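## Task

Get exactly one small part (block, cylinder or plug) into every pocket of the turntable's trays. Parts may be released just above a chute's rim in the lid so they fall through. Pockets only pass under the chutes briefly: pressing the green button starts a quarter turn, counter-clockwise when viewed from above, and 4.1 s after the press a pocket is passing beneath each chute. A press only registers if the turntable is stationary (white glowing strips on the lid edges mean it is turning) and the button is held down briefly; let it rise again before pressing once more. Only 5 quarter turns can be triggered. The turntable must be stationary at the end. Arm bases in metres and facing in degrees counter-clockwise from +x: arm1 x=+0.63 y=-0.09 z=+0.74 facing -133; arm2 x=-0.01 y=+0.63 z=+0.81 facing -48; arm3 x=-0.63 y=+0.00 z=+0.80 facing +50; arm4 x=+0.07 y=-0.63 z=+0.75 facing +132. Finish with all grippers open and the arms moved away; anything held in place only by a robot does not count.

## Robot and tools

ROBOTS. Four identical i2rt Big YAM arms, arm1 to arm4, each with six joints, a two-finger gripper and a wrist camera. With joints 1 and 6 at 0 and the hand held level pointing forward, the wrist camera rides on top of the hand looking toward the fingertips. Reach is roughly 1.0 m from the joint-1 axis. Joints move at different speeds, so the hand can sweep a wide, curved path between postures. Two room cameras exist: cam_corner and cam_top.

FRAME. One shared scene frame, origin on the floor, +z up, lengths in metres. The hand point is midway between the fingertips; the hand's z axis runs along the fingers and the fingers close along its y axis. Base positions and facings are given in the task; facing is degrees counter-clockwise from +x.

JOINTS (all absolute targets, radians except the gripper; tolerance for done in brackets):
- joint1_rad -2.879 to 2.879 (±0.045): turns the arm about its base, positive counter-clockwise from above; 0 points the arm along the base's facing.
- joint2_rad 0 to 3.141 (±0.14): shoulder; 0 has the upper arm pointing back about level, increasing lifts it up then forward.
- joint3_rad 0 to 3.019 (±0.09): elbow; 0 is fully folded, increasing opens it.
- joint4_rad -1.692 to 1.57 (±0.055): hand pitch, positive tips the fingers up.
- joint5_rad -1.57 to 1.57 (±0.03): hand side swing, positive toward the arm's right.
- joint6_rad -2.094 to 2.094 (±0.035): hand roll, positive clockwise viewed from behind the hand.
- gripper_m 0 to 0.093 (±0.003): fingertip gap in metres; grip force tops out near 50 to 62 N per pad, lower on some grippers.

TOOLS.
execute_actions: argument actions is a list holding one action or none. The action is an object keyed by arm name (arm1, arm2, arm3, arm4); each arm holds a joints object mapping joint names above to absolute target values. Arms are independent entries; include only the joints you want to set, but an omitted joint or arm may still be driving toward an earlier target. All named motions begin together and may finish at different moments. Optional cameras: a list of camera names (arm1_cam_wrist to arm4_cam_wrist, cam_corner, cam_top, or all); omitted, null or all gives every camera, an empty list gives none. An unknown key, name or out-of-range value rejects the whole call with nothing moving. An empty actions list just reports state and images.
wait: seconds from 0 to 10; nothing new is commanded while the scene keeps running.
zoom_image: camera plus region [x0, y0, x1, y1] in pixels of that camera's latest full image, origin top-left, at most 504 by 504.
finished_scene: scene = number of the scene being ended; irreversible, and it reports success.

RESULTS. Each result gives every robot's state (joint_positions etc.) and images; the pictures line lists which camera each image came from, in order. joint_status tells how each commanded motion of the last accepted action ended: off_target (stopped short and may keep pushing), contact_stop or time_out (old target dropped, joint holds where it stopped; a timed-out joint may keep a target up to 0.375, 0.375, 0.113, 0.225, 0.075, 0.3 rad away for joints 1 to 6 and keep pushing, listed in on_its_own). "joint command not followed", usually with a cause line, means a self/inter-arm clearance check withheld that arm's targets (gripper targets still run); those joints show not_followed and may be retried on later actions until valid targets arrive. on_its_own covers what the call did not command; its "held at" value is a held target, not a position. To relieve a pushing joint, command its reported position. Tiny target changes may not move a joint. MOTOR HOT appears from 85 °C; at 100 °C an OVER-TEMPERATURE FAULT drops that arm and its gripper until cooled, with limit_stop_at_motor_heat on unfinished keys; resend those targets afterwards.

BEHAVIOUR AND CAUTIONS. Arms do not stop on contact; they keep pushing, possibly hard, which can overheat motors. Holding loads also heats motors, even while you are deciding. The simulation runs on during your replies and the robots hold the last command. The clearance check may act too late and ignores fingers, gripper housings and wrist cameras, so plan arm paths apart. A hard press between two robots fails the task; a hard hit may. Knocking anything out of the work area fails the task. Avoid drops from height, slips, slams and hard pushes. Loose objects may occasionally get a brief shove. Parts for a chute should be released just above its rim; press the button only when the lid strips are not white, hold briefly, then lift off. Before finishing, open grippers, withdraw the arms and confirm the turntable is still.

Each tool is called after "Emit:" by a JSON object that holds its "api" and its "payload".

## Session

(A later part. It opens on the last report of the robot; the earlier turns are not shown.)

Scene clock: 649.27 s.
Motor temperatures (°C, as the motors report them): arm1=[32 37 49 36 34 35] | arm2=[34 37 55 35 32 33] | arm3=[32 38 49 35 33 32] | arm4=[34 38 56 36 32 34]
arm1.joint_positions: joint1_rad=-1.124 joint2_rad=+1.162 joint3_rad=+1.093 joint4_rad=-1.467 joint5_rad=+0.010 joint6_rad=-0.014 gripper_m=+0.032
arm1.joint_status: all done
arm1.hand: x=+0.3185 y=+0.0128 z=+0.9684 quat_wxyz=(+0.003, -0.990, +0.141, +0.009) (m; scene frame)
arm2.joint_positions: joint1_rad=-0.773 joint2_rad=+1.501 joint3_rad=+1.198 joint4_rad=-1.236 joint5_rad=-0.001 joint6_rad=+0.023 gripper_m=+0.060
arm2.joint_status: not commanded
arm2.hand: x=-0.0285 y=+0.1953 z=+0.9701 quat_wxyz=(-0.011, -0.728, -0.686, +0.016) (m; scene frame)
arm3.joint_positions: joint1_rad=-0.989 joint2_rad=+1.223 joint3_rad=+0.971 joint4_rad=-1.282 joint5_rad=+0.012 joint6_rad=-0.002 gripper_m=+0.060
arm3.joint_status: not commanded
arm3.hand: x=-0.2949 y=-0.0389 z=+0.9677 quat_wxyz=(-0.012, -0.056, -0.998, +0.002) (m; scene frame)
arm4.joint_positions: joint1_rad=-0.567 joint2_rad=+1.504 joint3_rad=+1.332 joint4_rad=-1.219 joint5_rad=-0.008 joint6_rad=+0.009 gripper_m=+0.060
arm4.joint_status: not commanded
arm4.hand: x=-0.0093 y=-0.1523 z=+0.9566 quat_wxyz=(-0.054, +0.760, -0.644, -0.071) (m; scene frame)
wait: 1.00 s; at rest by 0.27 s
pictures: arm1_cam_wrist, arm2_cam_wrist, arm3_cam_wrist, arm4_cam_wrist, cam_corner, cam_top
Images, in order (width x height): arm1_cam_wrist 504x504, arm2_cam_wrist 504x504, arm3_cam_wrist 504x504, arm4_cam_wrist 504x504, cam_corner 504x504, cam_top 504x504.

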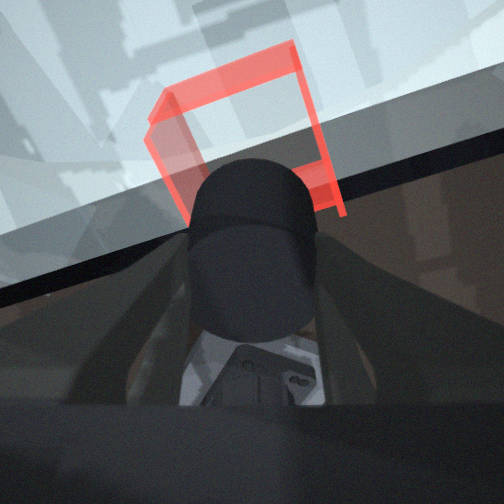

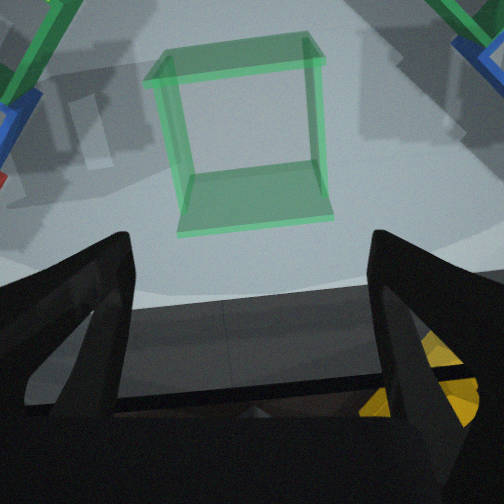

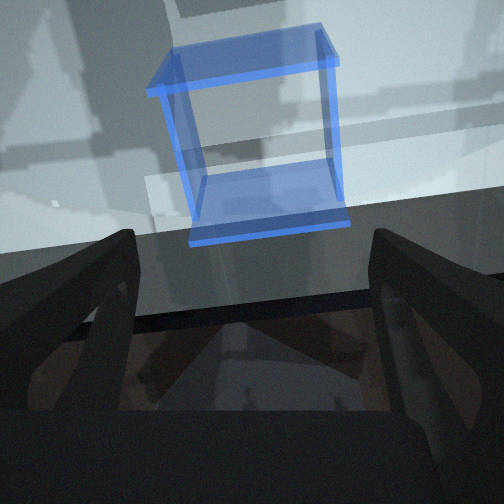

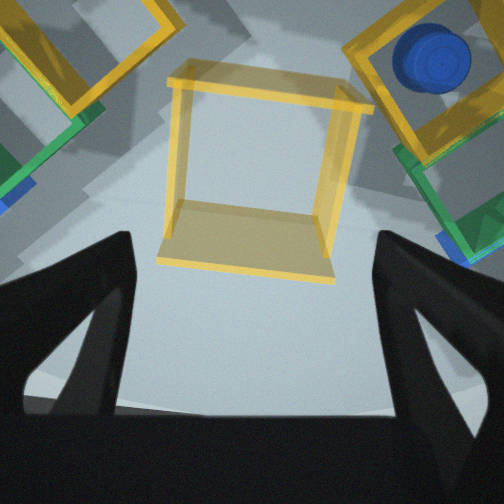

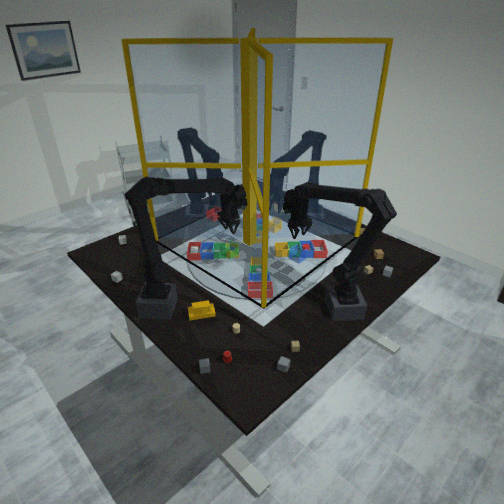

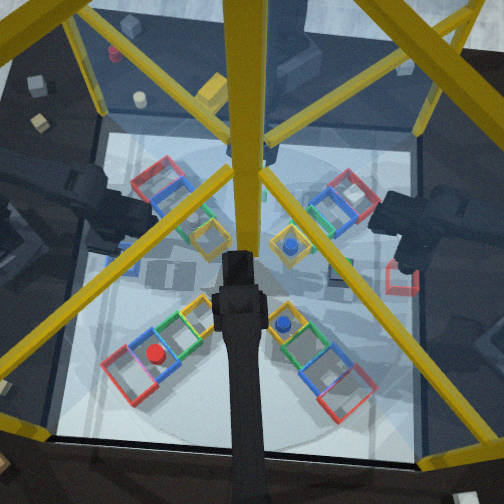

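Emit:
{"api": "execute_actions", "payload": {"actions": [{"arm1":{"joints":{"joint1_rad":-1.012,"joint3_rad":1.46}},"arm2":{"joints":{"joint1_rad":0.96,"joint2_rad":0.95,"joint3_rad":0.88,"joint4_rad":-1.5,"gripper_m":0.093}},"arm3":{"joints":{"joint1_rad":0.747,"joint2_rad":0.95,"joint3_rad":0.92,"joint4_rad":-1.5,"joint6_rad":-0.29,"gripper_m":0.093}},"arm4":{"joints":{"joint1_rad":0.869,"joint2_rad":0.95,"joint3_rad":0.95,"joint4_rad":-1.5,"joint6_rad":-0.65,"gripper_m":0.093}}}], "cameras": []}}

Emit:
{"api": "execute_actions", "payload": {"actions": [{"arm1":{"joints":{"joint2_rad":1.49,"joint4_rad":-1.455}},"arm2":{"joints":{"joint2_rad":1.43,"joint3_rad":0.72,"joint4_rad":-0.84,"joint6_rad":-0.1}},"arm3":{"joints":{"joint2_rad":1.72,"joint3_rad":1.17,"joint4_rad":-0.965}},"arm4":{"joints":{"joint2_rad":1.468,"joint3_rad":0.975,"joint4_rad":-1.04}}}], "cameras": ["arm1_cam_wrist","arm2_cam_wrist","arm3_cam_wrist","arm4_cam_wrist","cam_corner"]}}

Scene clock: 700.63 s.
Motor temperatures (°C, as the motors report them): arm1=[32 36 48 36 34 35] | arm2=[34 37 56 35 32 33] | arm3=[32 37 49 35 33 32] | arm4=[34 38 57 36 32 34]
arm1.joint_positions: joint1_rad=-1.009 joint2_rad=+1.162 joint3_rad=+1.423 joint4_rad=-1.467 joint5_rad=+0.010 joint6_rad=-0.014 gripper_m=+0.032
arm1.joint_status: all done
arm1.hand: x=+0.2417 y=-0.0096 z=+1.1083 quat_wxyz=(+0.018, -0.981, +0.084, +0.173) (m; scene frame)
arm2.joint_positions: joint1_rad=+0.958 joint2_rad=+0.946 joint3_rad=+0.885 joint4_rad=-1.490 joint5_rad=-0.003 joint6_rad=+0.023 gripper_m=+0.093
arm2.joint_status: all done
arm2.hand: x=+0.2279 y=+0.6608 z=+1.0208 quat_wxyz=(-0.006, +0.050, -0.999, +0.000) (m; scene frame)
arm3.joint_positions: joint1_rad=+0.744 joint2_rad=+0.944 joint3_rad=+0.920 joint4_rad=-1.482 joint5_rad=+0.011 joint6_rad=-0.283 gripper_m=+0.093
arm3.joint_status: all done
arm3.hand: x=-0.6372 y=+0.2533 z=+1.0290 quat_wxyz=(-0.030, +0.813, -0.581, -0.024) (m; scene frame)
arm4.joint_positions: joint1_rad=+0.862 joint2_rad=+0.951 joint3_rad=+0.959 joint4_rad=-1.493 joint5_rad=-0.008 joint6_rad=-0.634 gripper_m=+0.093
arm4.joint_status: all done
arm4.hand: x=-0.1850 y=-0.6385 z=+0.9886 quat_wxyz=(-0.008, +0.944, +0.326, -0.043) (m; scene frame)
pictures: none
No camera images: the call's "cameras" was empty. Leave "cameras" out to get every camera's image.

Scene clock: 702.07 s.
Motor temperatures (°C, as the motors report them): arm1=[32 36 48 36 34 35] | arm2=[34 37 56 35 32 33] | arm3=[32 38 49 35 33 32] | arm4=[34 38 57 36 32 34]
arm1.joint_positions: joint1_rad=-1.009 joint2_rad=+1.501 joint3_rad=+1.427 joint4_rad=-1.467 joint5_rad=+0.010 joint6_rad=-0.014 gripper_m=+0.032
arm1.joint_status: all done
arm1.hand: x=+0.1833 y=+0.0001 z=+0.9725 quat_wxyz=(+0.002, -0.996, +0.084, +0.007) (m; scene frame)
arm2.joint_positions: joint1_rad=+0.958 joint2_rad=+1.426 joint3_rad=+0.719 joint4_rad=-0.852 joint5_rad=-0.003 joint6_rad=-0.088 gripper_m=+0.093
arm2.joint_status: all done
arm2.hand: x=+0.3120 y=+0.6705 z=+0.8328 quat_wxyz=(-0.002, +0.106, -0.994, +0.001) (m; scene frame)
arm3.joint_positions: joint1_rad=+0.744 joint2_rad=+1.733 joint3_rad=+1.152 joint4_rad=-0.983 joint5_rad=+0.011 joint6_rad=-0.283 gripper_m=+0.093
arm3.joint_status: all done
arm3.hand: x=-0.6502 y=+0.4733 z=+0.8463 quat_wxyz=(-0.007, +0.814, -0.581, -0.006) (m; scene frame)
arm4.joint_positions: joint1_rad=+0.862 joint2_rad=+1.479 joint3_rad=+0.959 joint4_rad=-1.050 joint5_rad=-0.008 joint6_rad=-0.635 gripper_m=+0.093
arm4.joint_status: all done
arm4.hand: x=-0.3115 y=-0.6426 z=+0.8305 quat_wxyz=(+0.004, +0.945, +0.327, -0.002) (m; scene frame)
pictures: arm1_cam_wrist, arm2_cam_wrist, arm3_cam_wrist, arm4_cam_wrist, cam_corner
Images, in order (width x height): arm1_cam_wrist 504x504, arm2_cam_wrist 504x504, arm3_cam_wrist 504x504, arm4_cam_wrist 504x504, cam_corner 504x504.

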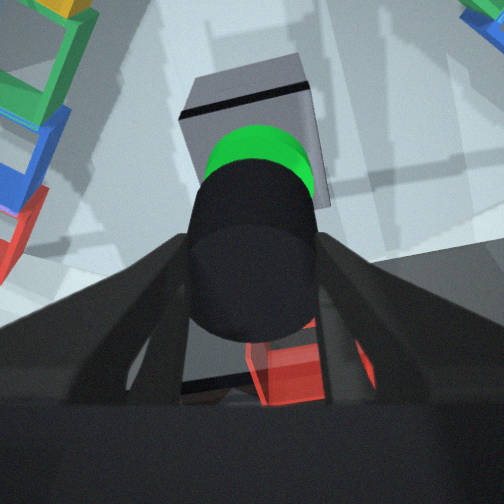

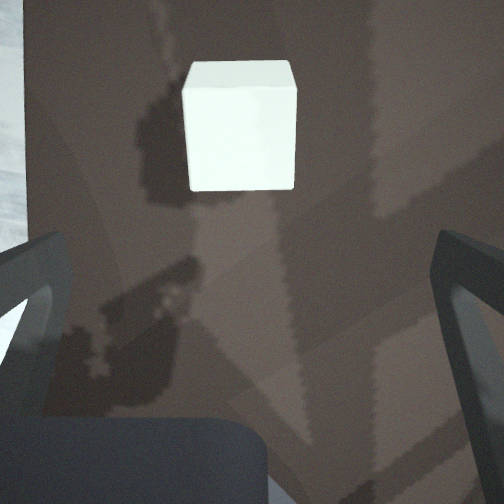

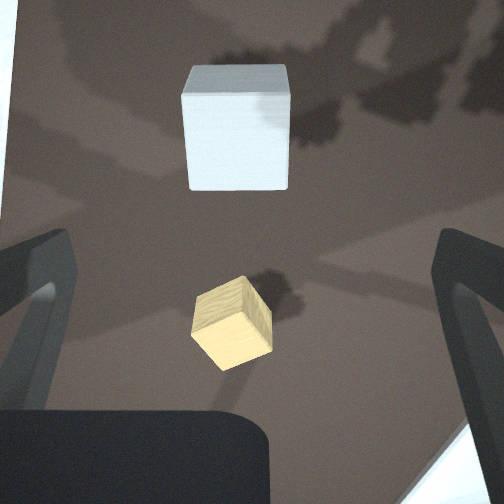

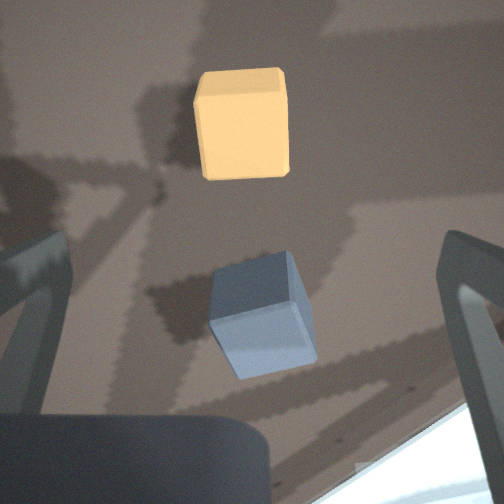

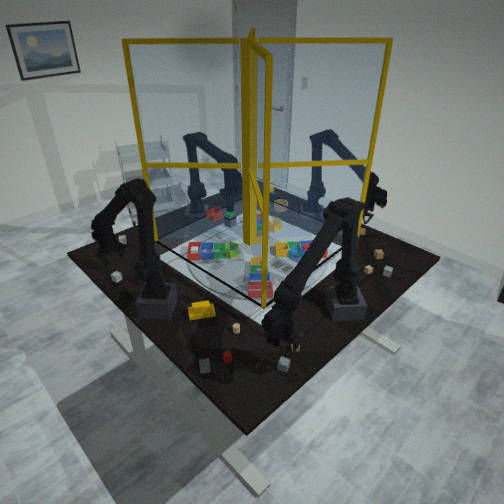

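Emit:
{"api": "execute_actions", "payload": {"actions": [{"arm2":{"joints":{"joint2_rad":1.635,"joint3_rad":0.645,"joint4_rad":-0.575}},"arm3":{"joints":{"joint2_rad":1.872,"joint3_rad":1.055,"joint4_rad":-0.75}},"arm4":{"joints":{"joint2_rad":1.615,"joint3_rad":0.848,"joint4_rad":-0.797}}}], "cameras": ["arm2_cam_wrist","arm3_cam_wrist","arm4_cam_wrist"]}}

Scene clock: 716.53 s.
Motor temperatures (°C, as the motors report them): arm1=[32 37 49 36 34 35] | arm2=[34 36 52 35 32 33] | arm3=[32 38 48 35 33 32] | arm4=[34 38 53 36 32 34]
arm1.joint_positions: joint1_rad=-1.009 joint2_rad=+1.501 joint3_rad=+1.427 joint4_rad=-1.467 joint5_rad=+0.010 joint6_rad=-0.014 gripper_m=+0.032
arm1.joint_status: not commanded
arm1.hand: x=+0.1833 y=+0.0001 z=+0.9725 quat_wxyz=(+0.002, -0.996, +0.084, +0.007) (m; scene frame)
arm2.joint_positions: joint1_rad=+0.958 joint2_rad=+1.639 joint3_rad=+0.643 joint4_rad=-0.587 joint5_rad=-0.003 joint6_rad=-0.088 gripper_m=+0.093
arm2.joint_status: all done
arm2.hand: x=+0.3035 y=+0.6691 z=+0.7491 quat_wxyz=(+0.010, +0.106, -0.994, +0.001) (m; scene frame)
arm3.joint_positions: joint1_rad=+0.744 joint2_rad=+1.890 joint3_rad=+1.045 joint4_rad=-0.768 joint5_rad=+0.011 joint6_rad=-0.283 gripper_m=+0.093
arm3.joint_status: all done
arm3.hand: x=-0.6504 y=+0.4521 z=+0.7462 quat_wxyz=(+0.012, +0.814, -0.580, +0.009) (m; scene frame)
arm4.joint_positions: joint1_rad=+0.862 joint2_rad=+1.633 joint3_rad=+0.844 joint4_rad=-0.807 joint5_rad=-0.008 joint6_rad=-0.635 gripper_m=+0.093
arm4.joint_status: all done
arm4.hand: x=-0.3011 y=-0.6425 z=+0.7395 quat_wxyz=(+0.008, +0.945, +0.327, +0.010) (m; scene frame)
pictures: arm2_cam_wrist, arm3_cam_wrist, arm4_cam_wrist
Images, in order (width x height): arm2_cam_wrist 504x504, arm3_cam_wrist 504x504, arm4_cam_wrist 504x504.

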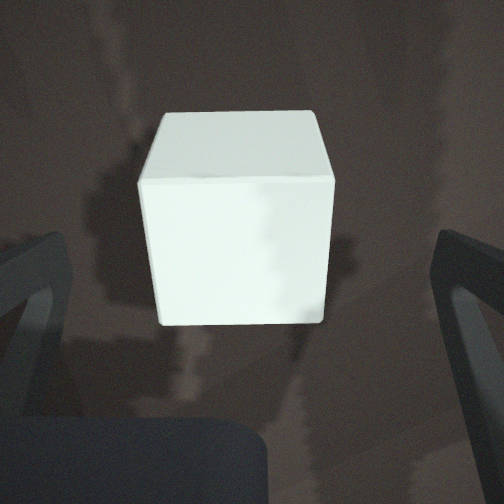

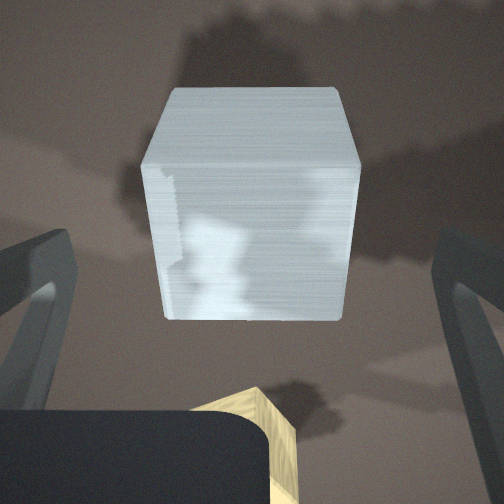

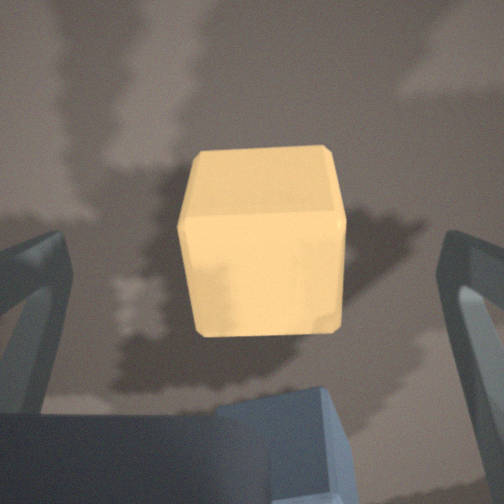

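Emit:
{"api": "execute_actions", "payload": {"actions": [{"arm2":{"joints":{"joint4_rad":-0.537}},"arm3":{"joints":{"joint4_rad":-0.693}}}], "cameras": []}}

Emit:
{"api": "execute_actions", "payload": {"actions": [{"arm2":{"joints":{"gripper_m":0.025}},"arm3":{"joints":{"gripper_m":0.028}},"arm4":{"joints":{"gripper_m":0.02}}}], "cameras": ["arm2_cam_wrist","arm3_cam_wrist","arm4_cam_wrist"]}}

Scene clock: 727.83 s.
Motor temperatures (°C, as the motors report them): arm1=[32 37 50 36 34 35] | arm2=[34 36 50 35 32 33] | arm3=[32 39 46 35 33 32] | arm4=[34 38 51 36 32 34]
arm1.joint_positions: joint1_rad=-1.009 joint2_rad=+1.501 joint3_rad=+1.427 joint4_rad=-1.467 joint5_rad=+0.010 joint6_rad=-0.014 gripper_m=+0.032
arm1.joint_status: not commanded
arm1.hand: x=+0.1833 y=+0.0001 z=+0.9725 quat_wxyz=(+0.002, -0.996, +0.084, +0.007) (m; scene frame)
arm2.joint_positions: joint1_rad=+0.958 joint2_rad=+1.639 joint3_rad=+0.643 joint4_rad=-0.549 joint5_rad=-0.003 joint6_rad=-0.088 gripper_m=+0.093
arm2.joint_status: all done
arm2.hand: x=+0.3128 y=+0.6703 z=+0.7490 quat_wxyz=(-0.009, +0.106, -0.994, +0.000) (m; scene frame)
arm3.joint_positions: joint1_rad=+0.744 joint2_rad=+1.890 joint3_rad=+1.045 joint4_rad=-0.712 joint5_rad=+0.011 joint6_rad=-0.283 gripper_m=+0.093
arm3.joint_status: all done
arm3.hand: x=-0.6511 y=+0.4659 z=+0.7461 quat_wxyz=(-0.010, +0.814, -0.581, -0.008) (m; scene frame)
arm4.joint_positions: joint1_rad=+0.862 joint2_rad=+1.633 joint3_rad=+0.844 joint4_rad=-0.807 joint5_rad=-0.008 joint6_rad=-0.635 gripper_m=+0.093
arm4.joint_status: not commanded
arm4.hand: x=-0.3011 y=-0.6425 z=+0.7395 quat_wxyz=(+0.008, +0.945, +0.327, +0.010) (m; scene frame)
pictures: none
No camera images: the call's "cameras" was empty. Leave "cameras" out to get every camera's image.

Scene clock: 728.50 s.
Motor temperatures (°C, as the motors report them): arm1=[32 37 50 36 34 35] | arm2=[34 36 50 35 32 33] | arm3=[32 39 46 35 33 32] | arm4=[34 38 51 36 32 34]
arm1.joint_positions: joint1_rad=-1.009 joint2_rad=+1.501 joint3_rad=+1.427 joint4_rad=-1.467 joint5_rad=+0.010 joint6_rad=-0.014 gripper_m=+0.032
arm1.joint_status: not commanded
arm1.hand: x=+0.1833 y=+0.0001 z=+0.9725 quat_wxyz=(+0.002, -0.996, +0.084, +0.007) (m; scene frame)
arm2.joint_positions: joint1_rad=+0.958 joint2_rad=+1.639 joint3_rad=+0.643 joint4_rad=-0.549 joint5_rad=-0.002 joint6_rad=-0.089 gripper_m=+0.039
arm2.joint_status: gripper_m off_target (ended at +0.039, target +0.025)
arm2.hand: x=+0.3128 y=+0.6702 z=+0.7490 quat_wxyz=(-0.009, +0.106, -0.994, +0.001) (m; scene frame)
arm3.joint_positions: joint1_rad=+0.744 joint2_rad=+1.890 joint3_rad=+1.045 joint4_rad=-0.711 joint5_rad=+0.011 joint6_rad=-0.283 gripper_m=+0.039
arm3.joint_status: gripper_m off_target (ended at +0.039, target +0.028)
arm3.hand: x=-0.6511 y=+0.4661 z=+0.7461 quat_wxyz=(-0.010, +0.814, -0.581, -0.009) (m; scene frame)
arm4.joint_positions: joint1_rad=+0.862 joint2_rad=+1.633 joint3_rad=+0.844 joint4_rad=-0.807 joint5_rad=-0.007 joint6_rad=-0.636 gripper_m=+0.031
arm4.joint_status: gripper_m off_target (ended at +0.031, target +0.020)
arm4.hand: x=-0.3011 y=-0.6424 z=+0.7395 quat_wxyz=(+0.008, +0.945, +0.327, +0.010) (m; scene frame)
pictures: arm2_cam_wrist, arm3_cam_wrist, arm4_cam_wrist
Images, in order (width x height): arm2_cam_wrist 504x504, arm3_cam_wrist 504x504, arm4_cam_wrist 504x504.

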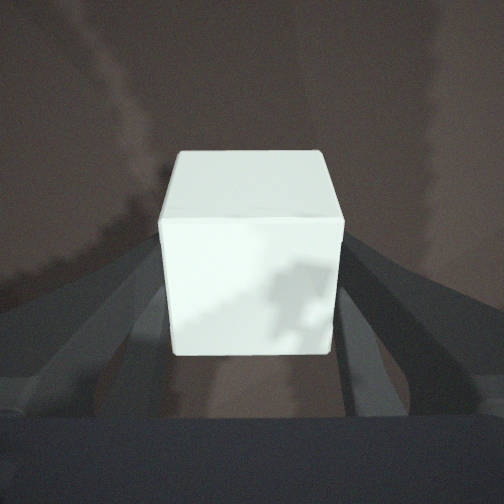

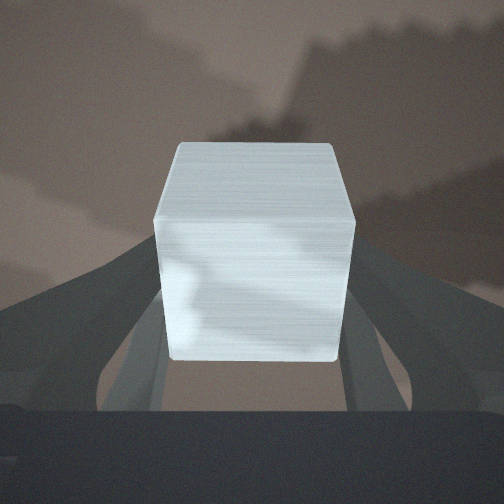

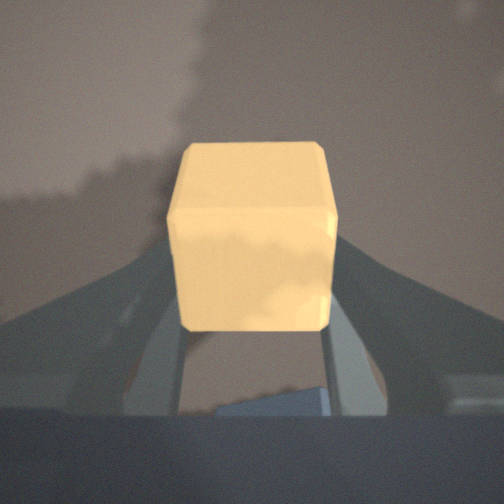

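Emit:
{"api": "execute_actions", "payload": {"actions": [{"arm2":{"joints":{"joint2_rad":0.95,"joint4_rad":-1.25}},"arm3":{"joints":{"joint2_rad":1.0,"joint4_rad":-1.58}},"arm4":{"joints":{"joint2_rad":0.95,"joint4_rad":-1.48}}}], "cameras": []}}

Emit:
{"api": "execute_actions", "payload": {"actions": [{"arm2":{"joints":{"joint1_rad":-0.775,"joint3_rad":0.92,"joint4_rad":-1.5}},"arm3":{"joints":{"joint1_rad":-0.992,"joint3_rad":0.95,"joint4_rad":-1.5,"joint6_rad":-0.19}},"arm4":{"joints":{"joint1_rad":-0.574,"joint3_rad":0.92,"joint6_rad":0.09}}}], "cameras": []}}

Emit:
{"api": "execute_actions", "payload": {"actions": [{"arm2":{"joints":{"joint2_rad":1.495,"joint3_rad":1.24,"joint4_rad":-1.23}},"arm3":{"joints":{"joint2_rad":1.21,"joint3_rad":1.02,"joint4_rad":-1.265}},"arm4":{"joints":{"joint2_rad":1.49,"joint3_rad":1.39,"joint4_rad":-1.215}}}], "cameras": ["arm1_cam_wrist","arm2_cam_wrist","arm3_cam_wrist","arm4_cam_wrist","cam_top"]}}

Scene clock: 755.33 s.
Motor temperatures (°C, as the motors report them): arm1=[32 37 51 36 34 35] | arm2=[34 36 49 35 32 33] | arm3=[32 40 45 35 33 32] | arm4=[34 38 50 36 32 34]
arm1.joint_positions: joint1_rad=-1.009 joint2_rad=+1.501 joint3_rad=+1.427 joint4_rad=-1.467 joint5_rad=+0.010 joint6_rad=-0.014 gripper_m=+0.032
arm1.joint_status: not commanded
arm1.hand: x=+0.1833 y=+0.0001 z=+0.9725 quat_wxyz=(+0.002, -0.996, +0.084, +0.007) (m; scene frame)
arm2.joint_positions: joint1_rad=+0.958 joint2_rad=+0.947 joint3_rad=+0.643 joint4_rad=-1.239 joint5_rad=-0.002 joint6_rad=-0.089 gripper_m=+0.039
arm2.joint_status: all done
arm2.hand: x=+0.2126 y=+0.6585 z=+0.9299 quat_wxyz=(-0.010, +0.106, -0.994, +0.001) (m; scene frame)
arm3.joint_positions: joint1_rad=+0.744 joint2_rad=+1.001 joint3_rad=+1.045 joint4_rad=-1.565 joint5_rad=+0.011 joint6_rad=-0.283 gripper_m=+0.039
arm3.joint_status: all done
arm3.hand: x=-0.6376 y=+0.2691 z=+1.0640 quat_wxyz=(-0.024, +0.814, -0.580, -0.020) (m; scene frame)
arm4.joint_positions: joint1_rad=+0.862 joint2_rad=+0.947 joint3_rad=+0.844 joint4_rad=-1.472 joint5_rad=-0.007 joint6_rad=-0.636 gripper_m=+0.031
arm4.joint_status: all done
arm4.hand: x=-0.1596 y=-0.6377 z=+0.9445 quat_wxyz=(+0.005, +0.945, +0.327, +0.000) (m; scene frame)
pictures: none
No camera images: the call's "cameras" was empty. Leave "cameras" out to get every camera's image.

Scene clock: 757.20 s.
Motor temperatures (°C, as the motors report them): arm1=[32 37 51 36 34 35] | arm2=[34 36 50 35 32 33] | arm3=[32 39 45 35 33 32] | arm4=[34 38 50 36 32 34]
arm1.joint_positions: joint1_rad=-1.009 joint2_rad=+1.501 joint3_rad=+1.427 joint4_rad=-1.467 joint5_rad=+0.010 joint6_rad=-0.014 gripper_m=+0.032
arm1.joint_status: not commanded
arm1.hand: x=+0.1833 y=+0.0001 z=+0.9725 quat_wxyz=(+0.002, -0.996, +0.084, +0.007) (m; scene frame)
arm2.joint_positions: joint1_rad=-0.773 joint2_rad=+0.948 joint3_rad=+0.895 joint4_rad=-1.489 joint5_rad=-0.001 joint6_rad=-0.090 gripper_m=+0.039
arm2.joint_status: all done
arm2.hand: x=-0.0210 y=+0.3866 z=+1.0273 quat_wxyz=(-0.009, -0.688, -0.726, +0.015) (m; scene frame)
arm3.joint_positions: joint1_rad=-0.990 joint2_rad=+1.001 joint3_rad=+0.939 joint4_rad=-1.511 joint5_rad=+0.013 joint6_rad=-0.197 gripper_m=+0.039
arm3.joint_status: all done
arm3.hand: x=-0.3737 y=-0.0307 z=+1.0167 quat_wxyz=(+0.008, +0.042, -0.999, +0.001) (m; scene frame)
arm4.joint_positions: joint1_rad=-0.567 joint2_rad=+0.947 joint3_rad=+0.861 joint4_rad=-1.472 joint5_rad=-0.007 joint6_rad=+0.075 gripper_m=+0.031
arm4.joint_status: all done
arm4.hand: x=+0.0330 y=-0.3940 z=+0.9505 quat_wxyz=(+0.000, +0.741, -0.672, -0.007) (m; scene frame)
pictures: none
No camera images: the call's "cameras" was empty. Leave "cameras" out to get every camera's image.

Scene clock: 758.60 s.
Motor temperatures (°C, as the motors report them): arm1=[32 37 51 36 34 35] | arm2=[34 36 50 35 32 33] | arm3=[32 39 46 35 33 32] | arm4=[34 38 51 36 32 34]
arm1.joint_positions: joint1_rad=-1.009 joint2_rad=+1.501 joint3_rad=+1.427 joint4_rad=-1.467 joint5_rad=+0.010 joint6_rad=-0.014 gripper_m=+0.032
arm1.joint_status: not commanded
arm1.hand: x=+0.1833 y=+0.0001 z=+0.9725 quat_wxyz=(+0.002, -0.996, +0.084, +0.007) (m; scene frame)
arm2.joint_positions: joint1_rad=-0.773 joint2_rad=+1.499 joint3_rad=+1.214 joint4_rad=-1.236 joint5_rad=-0.001 joint6_rad=-0.090 gripper_m=+0.039
arm2.joint_status: all done
arm2.hand: x=-0.0286 y=+0.1898 z=+0.9770 quat_wxyz=(-0.016, -0.687, -0.726, +0.023) (m; scene frame)
arm3.joint_positions: joint1_rad=-0.990 joint2_rad=+1.229 joint3_rad=+0.961 joint4_rad=-1.283 joint5_rad=+0.013 joint6_rad=-0.197 gripper_m=+0.039
arm3.joint_status: all done
arm3.hand: x=-0.2984 y=-0.0389 z=+0.9620 quat_wxyz=(-0.003, +0.041, -0.999, +0.002) (m; scene frame)
arm4.joint_positions: joint1_rad=-0.567 joint2_rad=+1.503 joint3_rad=+1.328 joint4_rad=-1.220 joint5_rad=-0.007 joint6_rad=+0.075 gripper_m=+0.031
arm4.joint_status: all done
arm4.hand: x=-0.0089 y=-0.1540 z=+0.9554 quat_wxyz=(-0.050, +0.738, -0.669, -0.071) (m; scene frame)
pictures: arm1_cam_wrist, arm2_cam_wrist, arm3_cam_wrist, arm4_cam_wrist, cam_top
Images, in order (width x height): arm1_cam_wrist 504x504, arm2_cam_wrist 504x504, arm3_cam_wrist 504x504, arm4_cam_wrist 504x504, cam_top 504x504.

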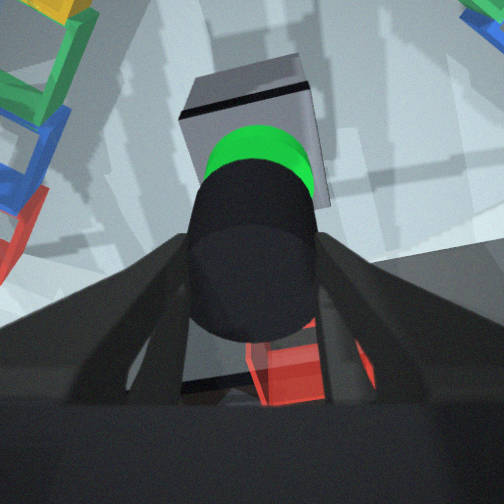

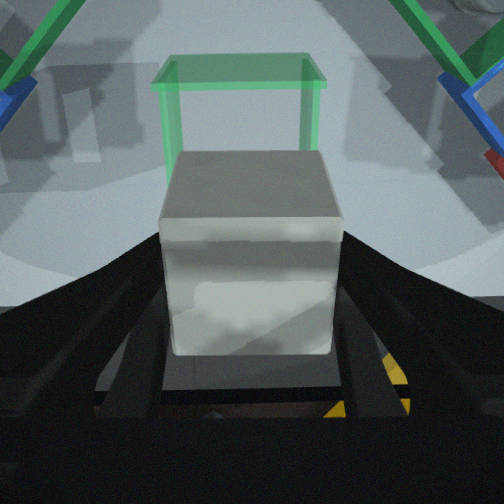

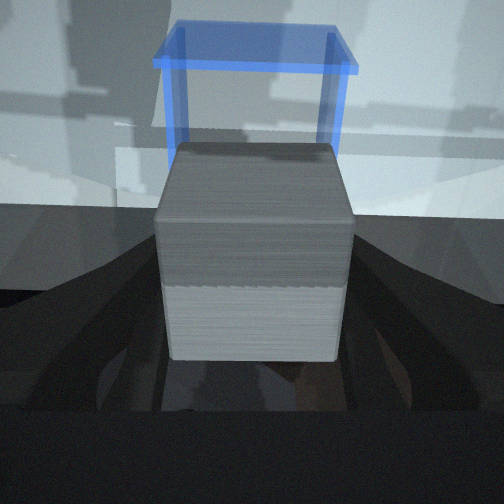

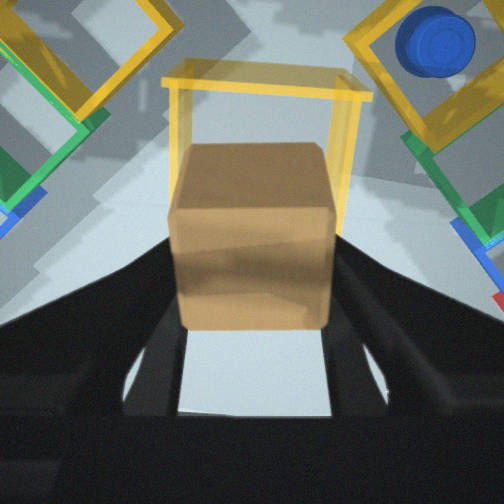

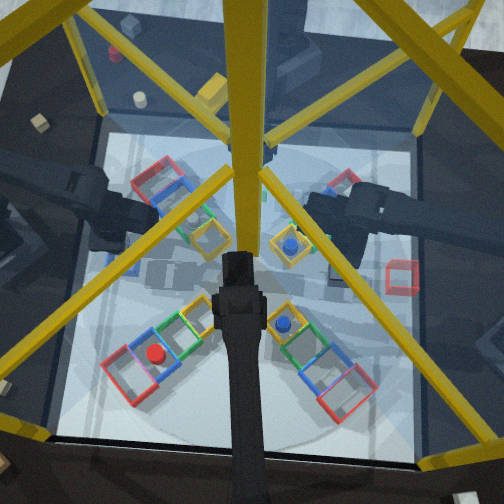

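Emit:
{"api": "execute_actions", "payload": {"actions": [{"arm2":{"joints":{"joint1_rad":-0.758,"joint3_rad":1.193}},"arm3":{"joints":{"joint3_rad":1.04}}}], "cameras": ["arm2_cam_wrist","arm3_cam_wrist"]}}

Scene clock: 790.10 s.
Motor temperatures (°C, as the motors report them): arm1=[32 38 51 36 34 35] | arm2=[34 37 54 34 32 33] | arm3=[32 38 50 35 33 32] | arm4=[34 38 58 36 32 34]
arm1.joint_positions: joint1_rad=-1.009 joint2_rad=+1.501 joint3_rad=+1.427 joint4_rad=-1.467 joint5_rad=+0.010 joint6_rad=-0.014 gripper_m=+0.032
arm1.joint_status: not commanded
arm1.hand: x=+0.1833 y=+0.0001 z=+0.9725 quat_wxyz=(+0.002, -0.996, +0.084, +0.007) (m; scene frame)
arm2.joint_positions: joint1_rad=-0.764 joint2_rad=+1.497 joint3_rad=+1.195 joint4_rad=-1.236 joint5_rad=-0.001 joint6_rad=-0.090 gripper_m=+0.039
arm2.joint_status: all done
arm2.hand: x=-0.0244 y=+0.1966 z=+0.9701 quat_wxyz=(-0.010, -0.684, -0.729, +0.016) (m; scene frame)
arm3.joint_positions: joint1_rad=-0.990 joint2_rad=+1.229 joint3_rad=+0.975 joint4_rad=-1.283 joint5_rad=+0.013 joint6_rad=-0.197 gripper_m=+0.039
arm3.joint_status: all done
arm3.hand: x=-0.2935 y=-0.0395 z=+0.9672 quat_wxyz=(-0.010, +0.041, -0.999, +0.004) (m; scene frame)
arm4.joint_positions: joint1_rad=-0.567 joint2_rad=+1.503 joint3_rad=+1.328 joint4_rad=-1.220 joint5_rad=-0.007 joint6_rad=+0.075 gripper_m=+0.031
arm4.joint_status: not commanded
arm4.hand: x=-0.0089 y=-0.1540 z=+0.9554 quat_wxyz=(-0.050, +0.738, -0.669, -0.071) (m; scene frame)
pictures: arm2_cam_wrist, arm3_cam_wrist
Images, in order (width x height): arm2_cam_wrist 504x504, arm3_cam_wrist 504x504.

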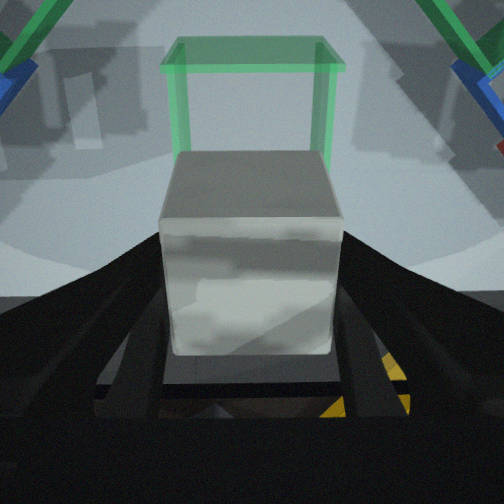

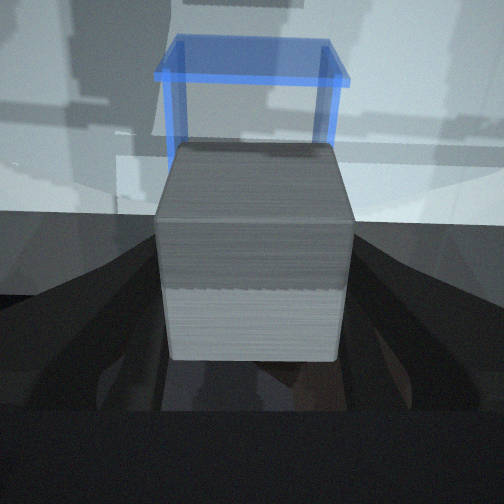

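Emit:
{"api": "execute_actions", "payload": {"actions": [{"arm1":{"joints":{"joint2_rad":1.60}}}], "cameras": []}}

Emit:
{"api": "execute_actions", "payload": {"actions": [{"arm1":{"joints":{"joint2_rad":1.166,"joint4_rad":-1.46}}}], "cameras": []}}

Emit:
{"api": "execute_actions", "payload": {"actions": [{"arm1":{"joints":{"joint1_rad":-1.12,"joint3_rad":1.09}}}], "cameras": ["arm1_cam_wrist","cam_top"]}}

Emit:
{"api": "wait", "payload": {"seconds": 0.86}}

Emit:
{"api": "execute_actions", "payload": {"actions": [{"arm1":{"joints":{"gripper_m":0.06}},"arm2":{"joints":{"gripper_m":0.065}},"arm3":{"joints":{"gripper_m":0.065}},"arm4":{"joints":{"gripper_m":0.06}}}]}}

Scene clock: 796.77 s.
Motor temperatures (°C, as the motors report them): arm1=[32 38 51 36 34 35] | arm2=[34 37 53 34 32 33] | arm3=[32 38 51 35 33 32] | arm4=[34 38 58 36 32 34]
arm1.joint_positions: joint1_rad=-1.009 joint2_rad=+1.560 joint3_rad=+1.442 joint4_rad=-1.468 joint5_rad=+0.010 joint6_rad=-0.014 gripper_m=+0.032
arm1.joint_status: all done
arm1.hand: x=+0.1741 y=+0.0017 z=+0.9525 quat_wxyz=(+0.000, -0.996, +0.084, -0.015) (m; scene frame)
arm2.joint_positions: joint1_rad=-0.764 joint2_rad=+1.497 joint3_rad=+1.195 joint4_rad=-1.236 joint5_rad=-0.001 joint6_rad=-0.090 gripper_m=+0.039
arm2.joint_status: not commanded
arm2.hand: x=-0.0244 y=+0.1966 z=+0.9701 quat_wxyz=(-0.010, -0.684, -0.729, +0.016) (m; scene frame)
arm3.joint_positions: joint1_rad=-0.990 joint2_rad=+1.229 joint3_rad=+0.975 joint4_rad=-1.283 joint5_rad=+0.013 joint6_rad=-0.197 gripper_m=+0.039
arm3.joint_status: not commanded
arm3.hand: x=-0.2935 y=-0.0395 z=+0.9672 quat_wxyz=(-0.010, +0.041, -0.999, +0.004) (m; scene frame)
arm4.joint_positions: joint1_rad=-0.567 joint2_rad=+1.503 joint3_rad=+1.328 joint4_rad=-1.220 joint5_rad=-0.007 joint6_rad=+0.075 gripper_m=+0.031
arm4.joint_status: not commanded
arm4.hand: x=-0.0089 y=-0.1540 z=+0.9554 quat_wxyz=(-0.050, +0.738, -0.669, -0.071) (m; scene frame)
pictures: none
No camera images: the call's "cameras" was empty. Leave "cameras" out to get every camera's image.

Scene clock: 798.33 s.
Motor temperatures (°C, as the motors report them): arm1=[32 38 51 36 34 35] | arm2=[34 37 53 34 32 33] | arm3=[32 38 51 35 33 32] | arm4=[34 38 58 36 32 34]
arm1.joint_positions: joint1_rad=-1.009 joint2_rad=+1.165 joint3_rad=+1.442 joint4_rad=-1.468 joint5_rad=+0.010 joint6_rad=-0.014 gripper_m=+0.032
arm1.joint_status: all done
arm1.hand: x=+0.2386 y=-0.0089 z=+1.1156 quat_wxyz=(+0.019, -0.980, +0.084, +0.180) (m; scene frame)
arm2.joint_positions: joint1_rad=-0.764 joint2_rad=+1.497 joint3_rad=+1.195 joint4_rad=-1.236 joint5_rad=-0.001 joint6_rad=-0.090 gripper_m=+0.039
arm2.joint_status: not commanded
arm2.hand: x=-0.0244 y=+0.1966 z=+0.9701 quat_wxyz=(-0.010, -0.684, -0.729, +0.016) (m; scene frame)
arm3.joint_positions: joint1_rad=-0.990 joint2_rad=+1.229 joint3_rad=+0.975 joint4_rad=-1.283 joint5_rad=+0.013 joint6_rad=-0.197 gripper_m=+0.039
arm3.joint_status: not commanded
arm3.hand: x=-0.2935 y=-0.0395 z=+0.9672 quat_wxyz=(-0.010, +0.041, -0.999, +0.004) (m; scene frame)
arm4.joint_positions: joint1_rad=-0.567 joint2_rad=+1.503 joint3_rad=+1.328 joint4_rad=-1.220 joint5_rad=-0.007 joint6_rad=+0.075 gripper_m=+0.031
arm4.joint_status: not commanded
arm4.hand: x=-0.0089 y=-0.1540 z=+0.9554 quat_wxyz=(-0.050, +0.738, -0.669, -0.071) (m; scene frame)
pictures: none
No camera images: the call's "cameras" was empty. Leave "cameras" out to get every camera's image.

Scene clock: 799.40 s.
Motor temperatures (°C, as the motors report them): arm1=[32 37 51 36 34 35] | arm2=[34 37 53 34 32 33] | arm3=[32 38 51 35 33 32] | arm4=[34 38 58 36 32 34]
arm1.joint_positions: joint1_rad=-1.124 joint2_rad=+1.161 joint3_rad=+1.093 joint4_rad=-1.468 joint5_rad=+0.010 joint6_rad=-0.014 gripper_m=+0.032
arm1.joint_status: all done
arm1.hand: x=+0.3187 y=+0.0126 z=+0.9684 quat_wxyz=(+0.003, -0.990, +0.141, +0.009) (m; scene frame)
arm2.joint_positions: joint1_rad=-0.764 joint2_rad=+1.497 joint3_rad=+1.195 joint4_rad=-1.236 joint5_rad=-0.001 joint6_rad=-0.090 gripper_m=+0.039
arm2.joint_status: not commanded
arm2.hand: x=-0.0244 y=+0.1966 z=+0.9701 quat_wxyz=(-0.010, -0.684, -0.729, +0.016) (m; scene frame)
arm3.joint_positions: joint1_rad=-0.990 joint2_rad=+1.229 joint3_rad=+0.975 joint4_rad=-1.283 joint5_rad=+0.013 joint6_rad=-0.197 gripper_m=+0.039
arm3.joint_status: not commanded
arm3.hand: x=-0.2935 y=-0.0395 z=+0.9672 quat_wxyz=(-0.010, +0.041, -0.999, +0.004) (m; scene frame)
arm4.joint_positions: joint1_rad=-0.567 joint2_rad=+1.503 joint3_rad=+1.328 joint4_rad=-1.220 joint5_rad=-0.007 joint6_rad=+0.075 gripper_m=+0.031
arm4.joint_status: not commanded
arm4.hand: x=-0.0089 y=-0.1540 z=+0.9554 quat_wxyz=(-0.050, +0.738, -0.669, -0.071) (m; scene frame)
pictures: arm1_cam_wrist, cam_top
Images, in order (width x height): arm1_cam_wrist 504x504, cam_top 504x504.

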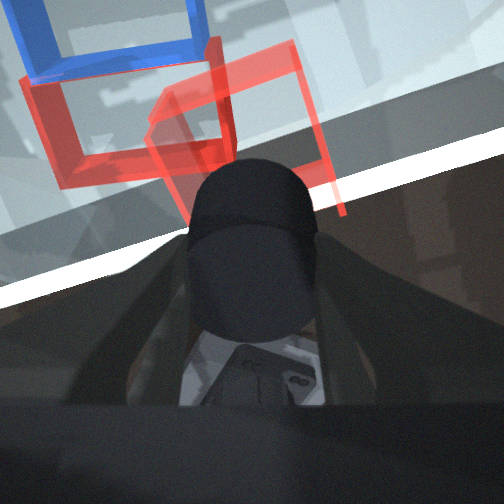

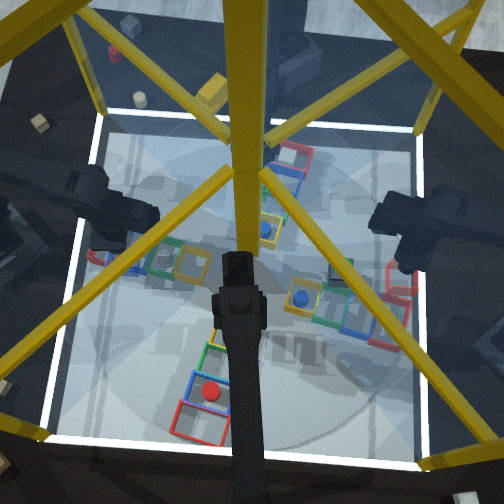

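Scene clock: 800.27 s.
Motor temperatures (°C, as the motors report them): arm1=[32 37 51 36 34 35] | arm2=[34 37 53 34 32 33] | arm3=[32 38 51 35 33 32] | arm4=[34 38 58 36 32 34]
arm1.joint_positions: joint1_rad=-1.124 joint2_rad=+1.161 joint3_rad=+1.093 joint4_rad=-1.468 joint5_rad=+0.010 joint6_rad=-0.014 gripper_m=+0.032
arm1.joint_status: all done
arm1.hand: x=+0.3187 y=+0.0126 z=+0.9684 quat_wxyz=(+0.003, -0.990, +0.141, +0.009) (m; scene frame)
arm2.joint_positions: joint1_rad=-0.764 joint2_rad=+1.497 joint3_rad=+1.195 joint4_rad=-1.236 joint5_rad=-0.001 joint6_rad=-0.090 gripper_m=+0.039
arm2.joint_status: not commanded
arm2.hand: x=-0.0244 y=+0.1966 z=+0.9701 quat_wxyz=(-0.010, -0.684, -0.729, +0.016) (m; scene frame)
arm3.joint_positions: joint1_rad=-0.990 joint2_rad=+1.229 joint3_rad=+0.975 joint4_rad=-1.283 joint5_rad=+0.013 joint6_rad=-0.197 gripper_m=+0.039
arm3.joint_status: not commanded
arm3.hand: x=-0.2935 y=-0.0395 z=+0.9672 quat_wxyz=(-0.010, +0.041, -0.999, +0.004) (m; scene frame)
arm4.joint_positions: joint1_rad=-0.567 joint2_rad=+1.503 joint3_rad=+1.328 joint4_rad=-1.220 joint5_rad=-0.007 joint6_rad=+0.075 gripper_m=+0.031
arm4.joint_status: not commanded
arm4.hand: x=-0.0089 y=-0.1540 z=+0.9554 quat_wxyz=(-0.050, +0.738, -0.669, -0.071) (m; scene frame)
wait: 0.87 s; at rest by 0.27 s
pictures: arm1_cam_wrist, arm2_cam_wrist, arm3_cam_wrist, arm4_cam_wrist, cam_corner, cam_top
Images, in order (width x height): arm1_cam_wrist 504x504, arm2_cam_wrist 504x504, arm3_cam_wrist 504x504, arm4_cam_wrist 504x504, cam_corner 504x504, cam_top 504x504.

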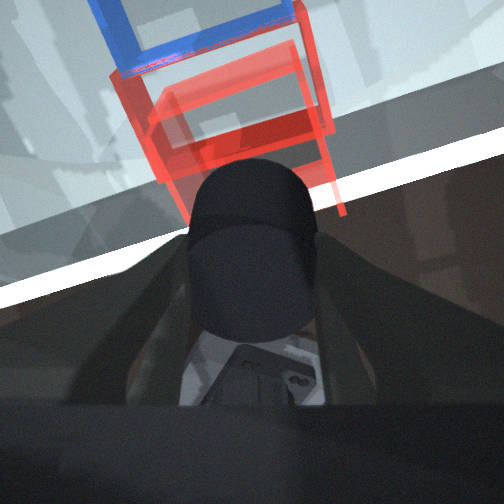

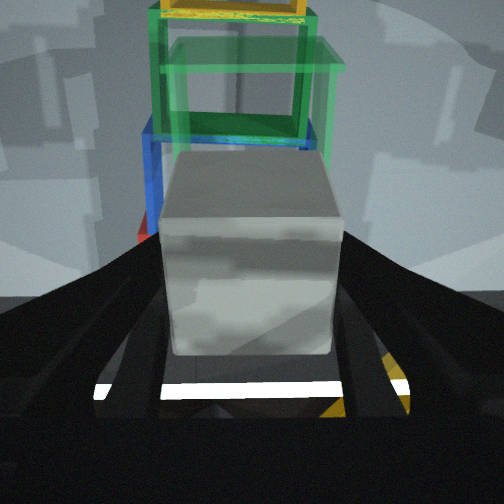

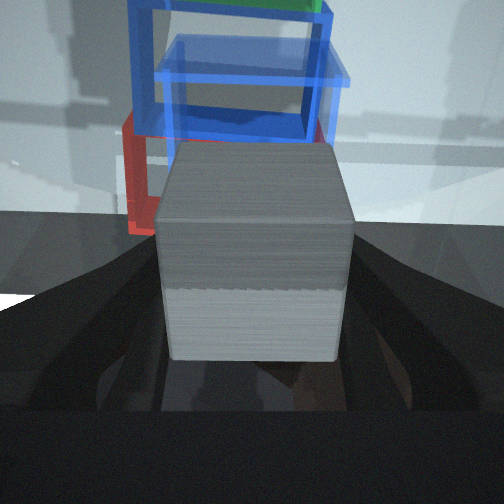

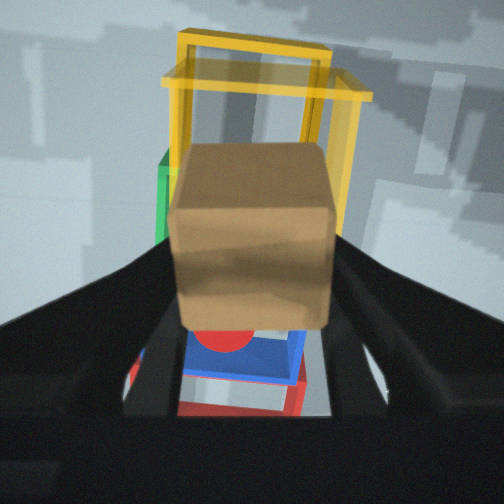

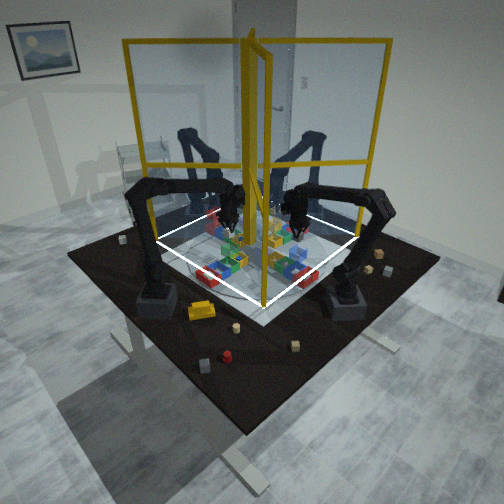

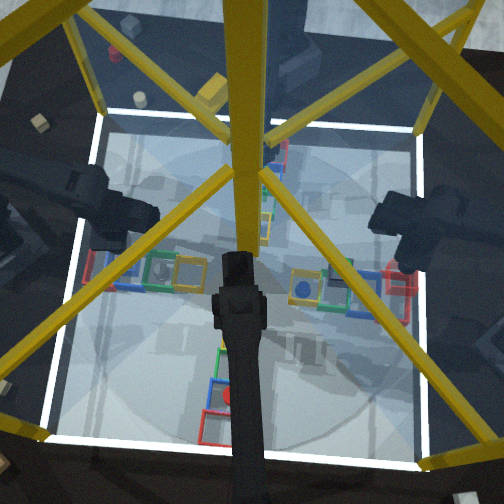

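Scene clock: 800.87 s.
Motor temperatures (°C, as the motors report them): arm1=[32 37 51 36 34 35] | arm2=[34 37 53 34 32 33] | arm3=[32 38 51 35 33 32] | arm4=[34 38 58 36 32 34]
arm1.joint_positions: joint1_rad=-1.124 joint2_rad=+1.161 joint3_rad=+1.093 joint4_rad=-1.468 joint5_rad=+0.010 joint6_rad=-0.014 gripper_m=+0.060
arm1.joint_status: all done
arm1.hand: x=+0.3187 y=+0.0126 z=+0.9684 quat_wxyz=(+0.003, -0.990, +0.141, +0.009) (m; scene frame)
arm2.joint_positions: joint1_rad=-0.764 joint2_rad=+1.497 joint3_rad=+1.195 joint4_rad=-1.236 joint5_rad=-0.001 joint6_rad=-0.090 gripper_m=+0.065
arm2.joint_status: all done
arm2.hand: x=-0.0244 y=+0.1966 z=+0.9701 quat_wxyz=(-0.010, -0.684, -0.729, +0.016) (m; scene frame)
arm3.joint_positions: joint1_rad=-0.990 joint2_rad=+1.227 joint3_rad=+0.983 joint4_rad=-1.283 joint5_rad=+0.013 joint6_rad=-0.197 gripper_m=+0.065
arm3.joint_status: all done
arm3.hand: x=-0.2908 y=-0.0398 z=+0.9709 quat_wxyz=(-0.015, +0.041, -0.999, +0.004) (m; scene frame)
arm4.joint_positions: joint1_rad=-0.567 joint2_rad=+1.503 joint3_rad=+1.328 joint4_rad=-1.220 joint5_rad=-0.007 joint6_rad=+0.075 gripper_m=+0.060
arm4.joint_status: all done
arm4.hand: x=-0.0089 y=-0.1540 z=+0.9554 quat_wxyz=(-0.050, +0.738, -0.669, -0.071) (m; scene frame)
pictures: arm1_cam_wrist, arm2_cam_wrist, arm3_cam_wrist, arm4_cam_wrist, cam_corner, cam_top
Images, in order (width x height): arm1_cam_wrist 504x504, arm2_cam_wrist 504x504, arm3_cam_wrist 504x504, arm4_cam_wrist 504x504, cam_corner 504x504, cam_top 504x504.

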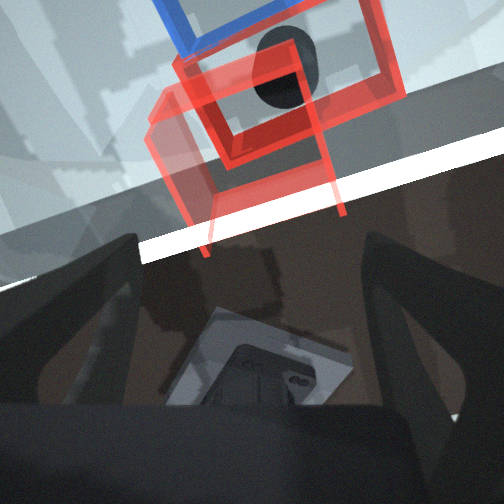

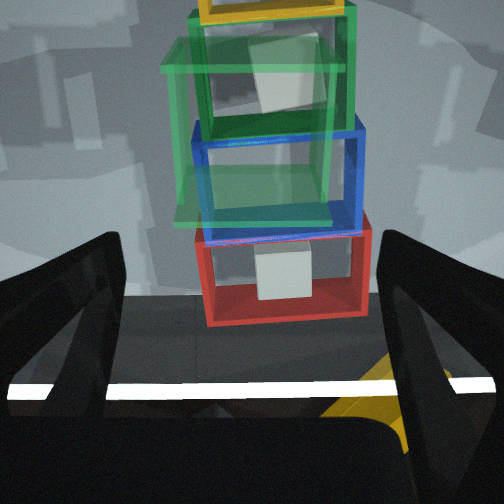

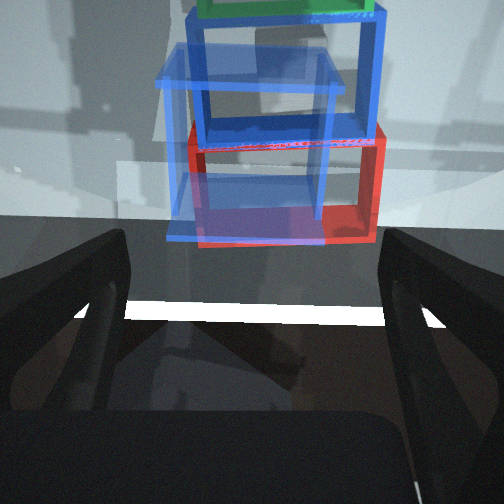

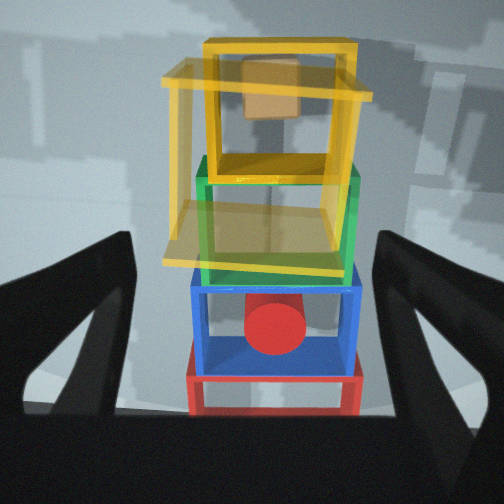

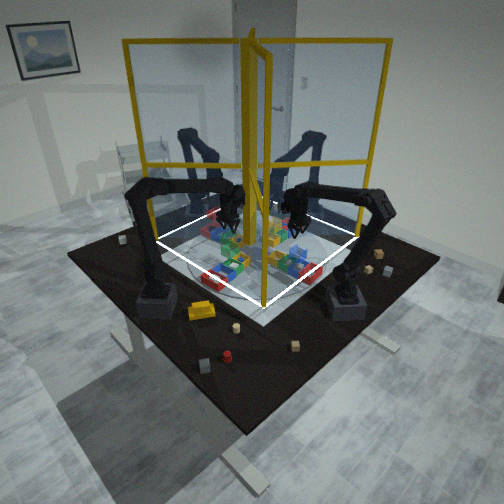

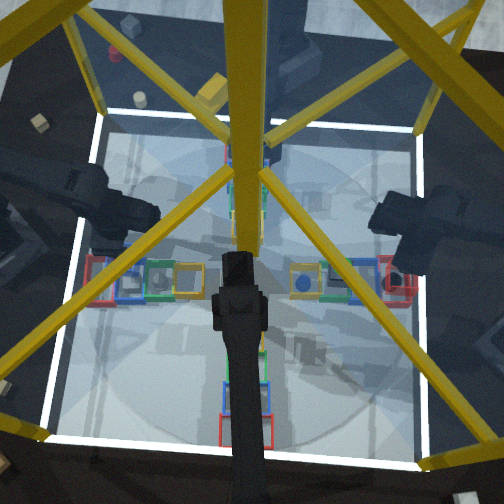

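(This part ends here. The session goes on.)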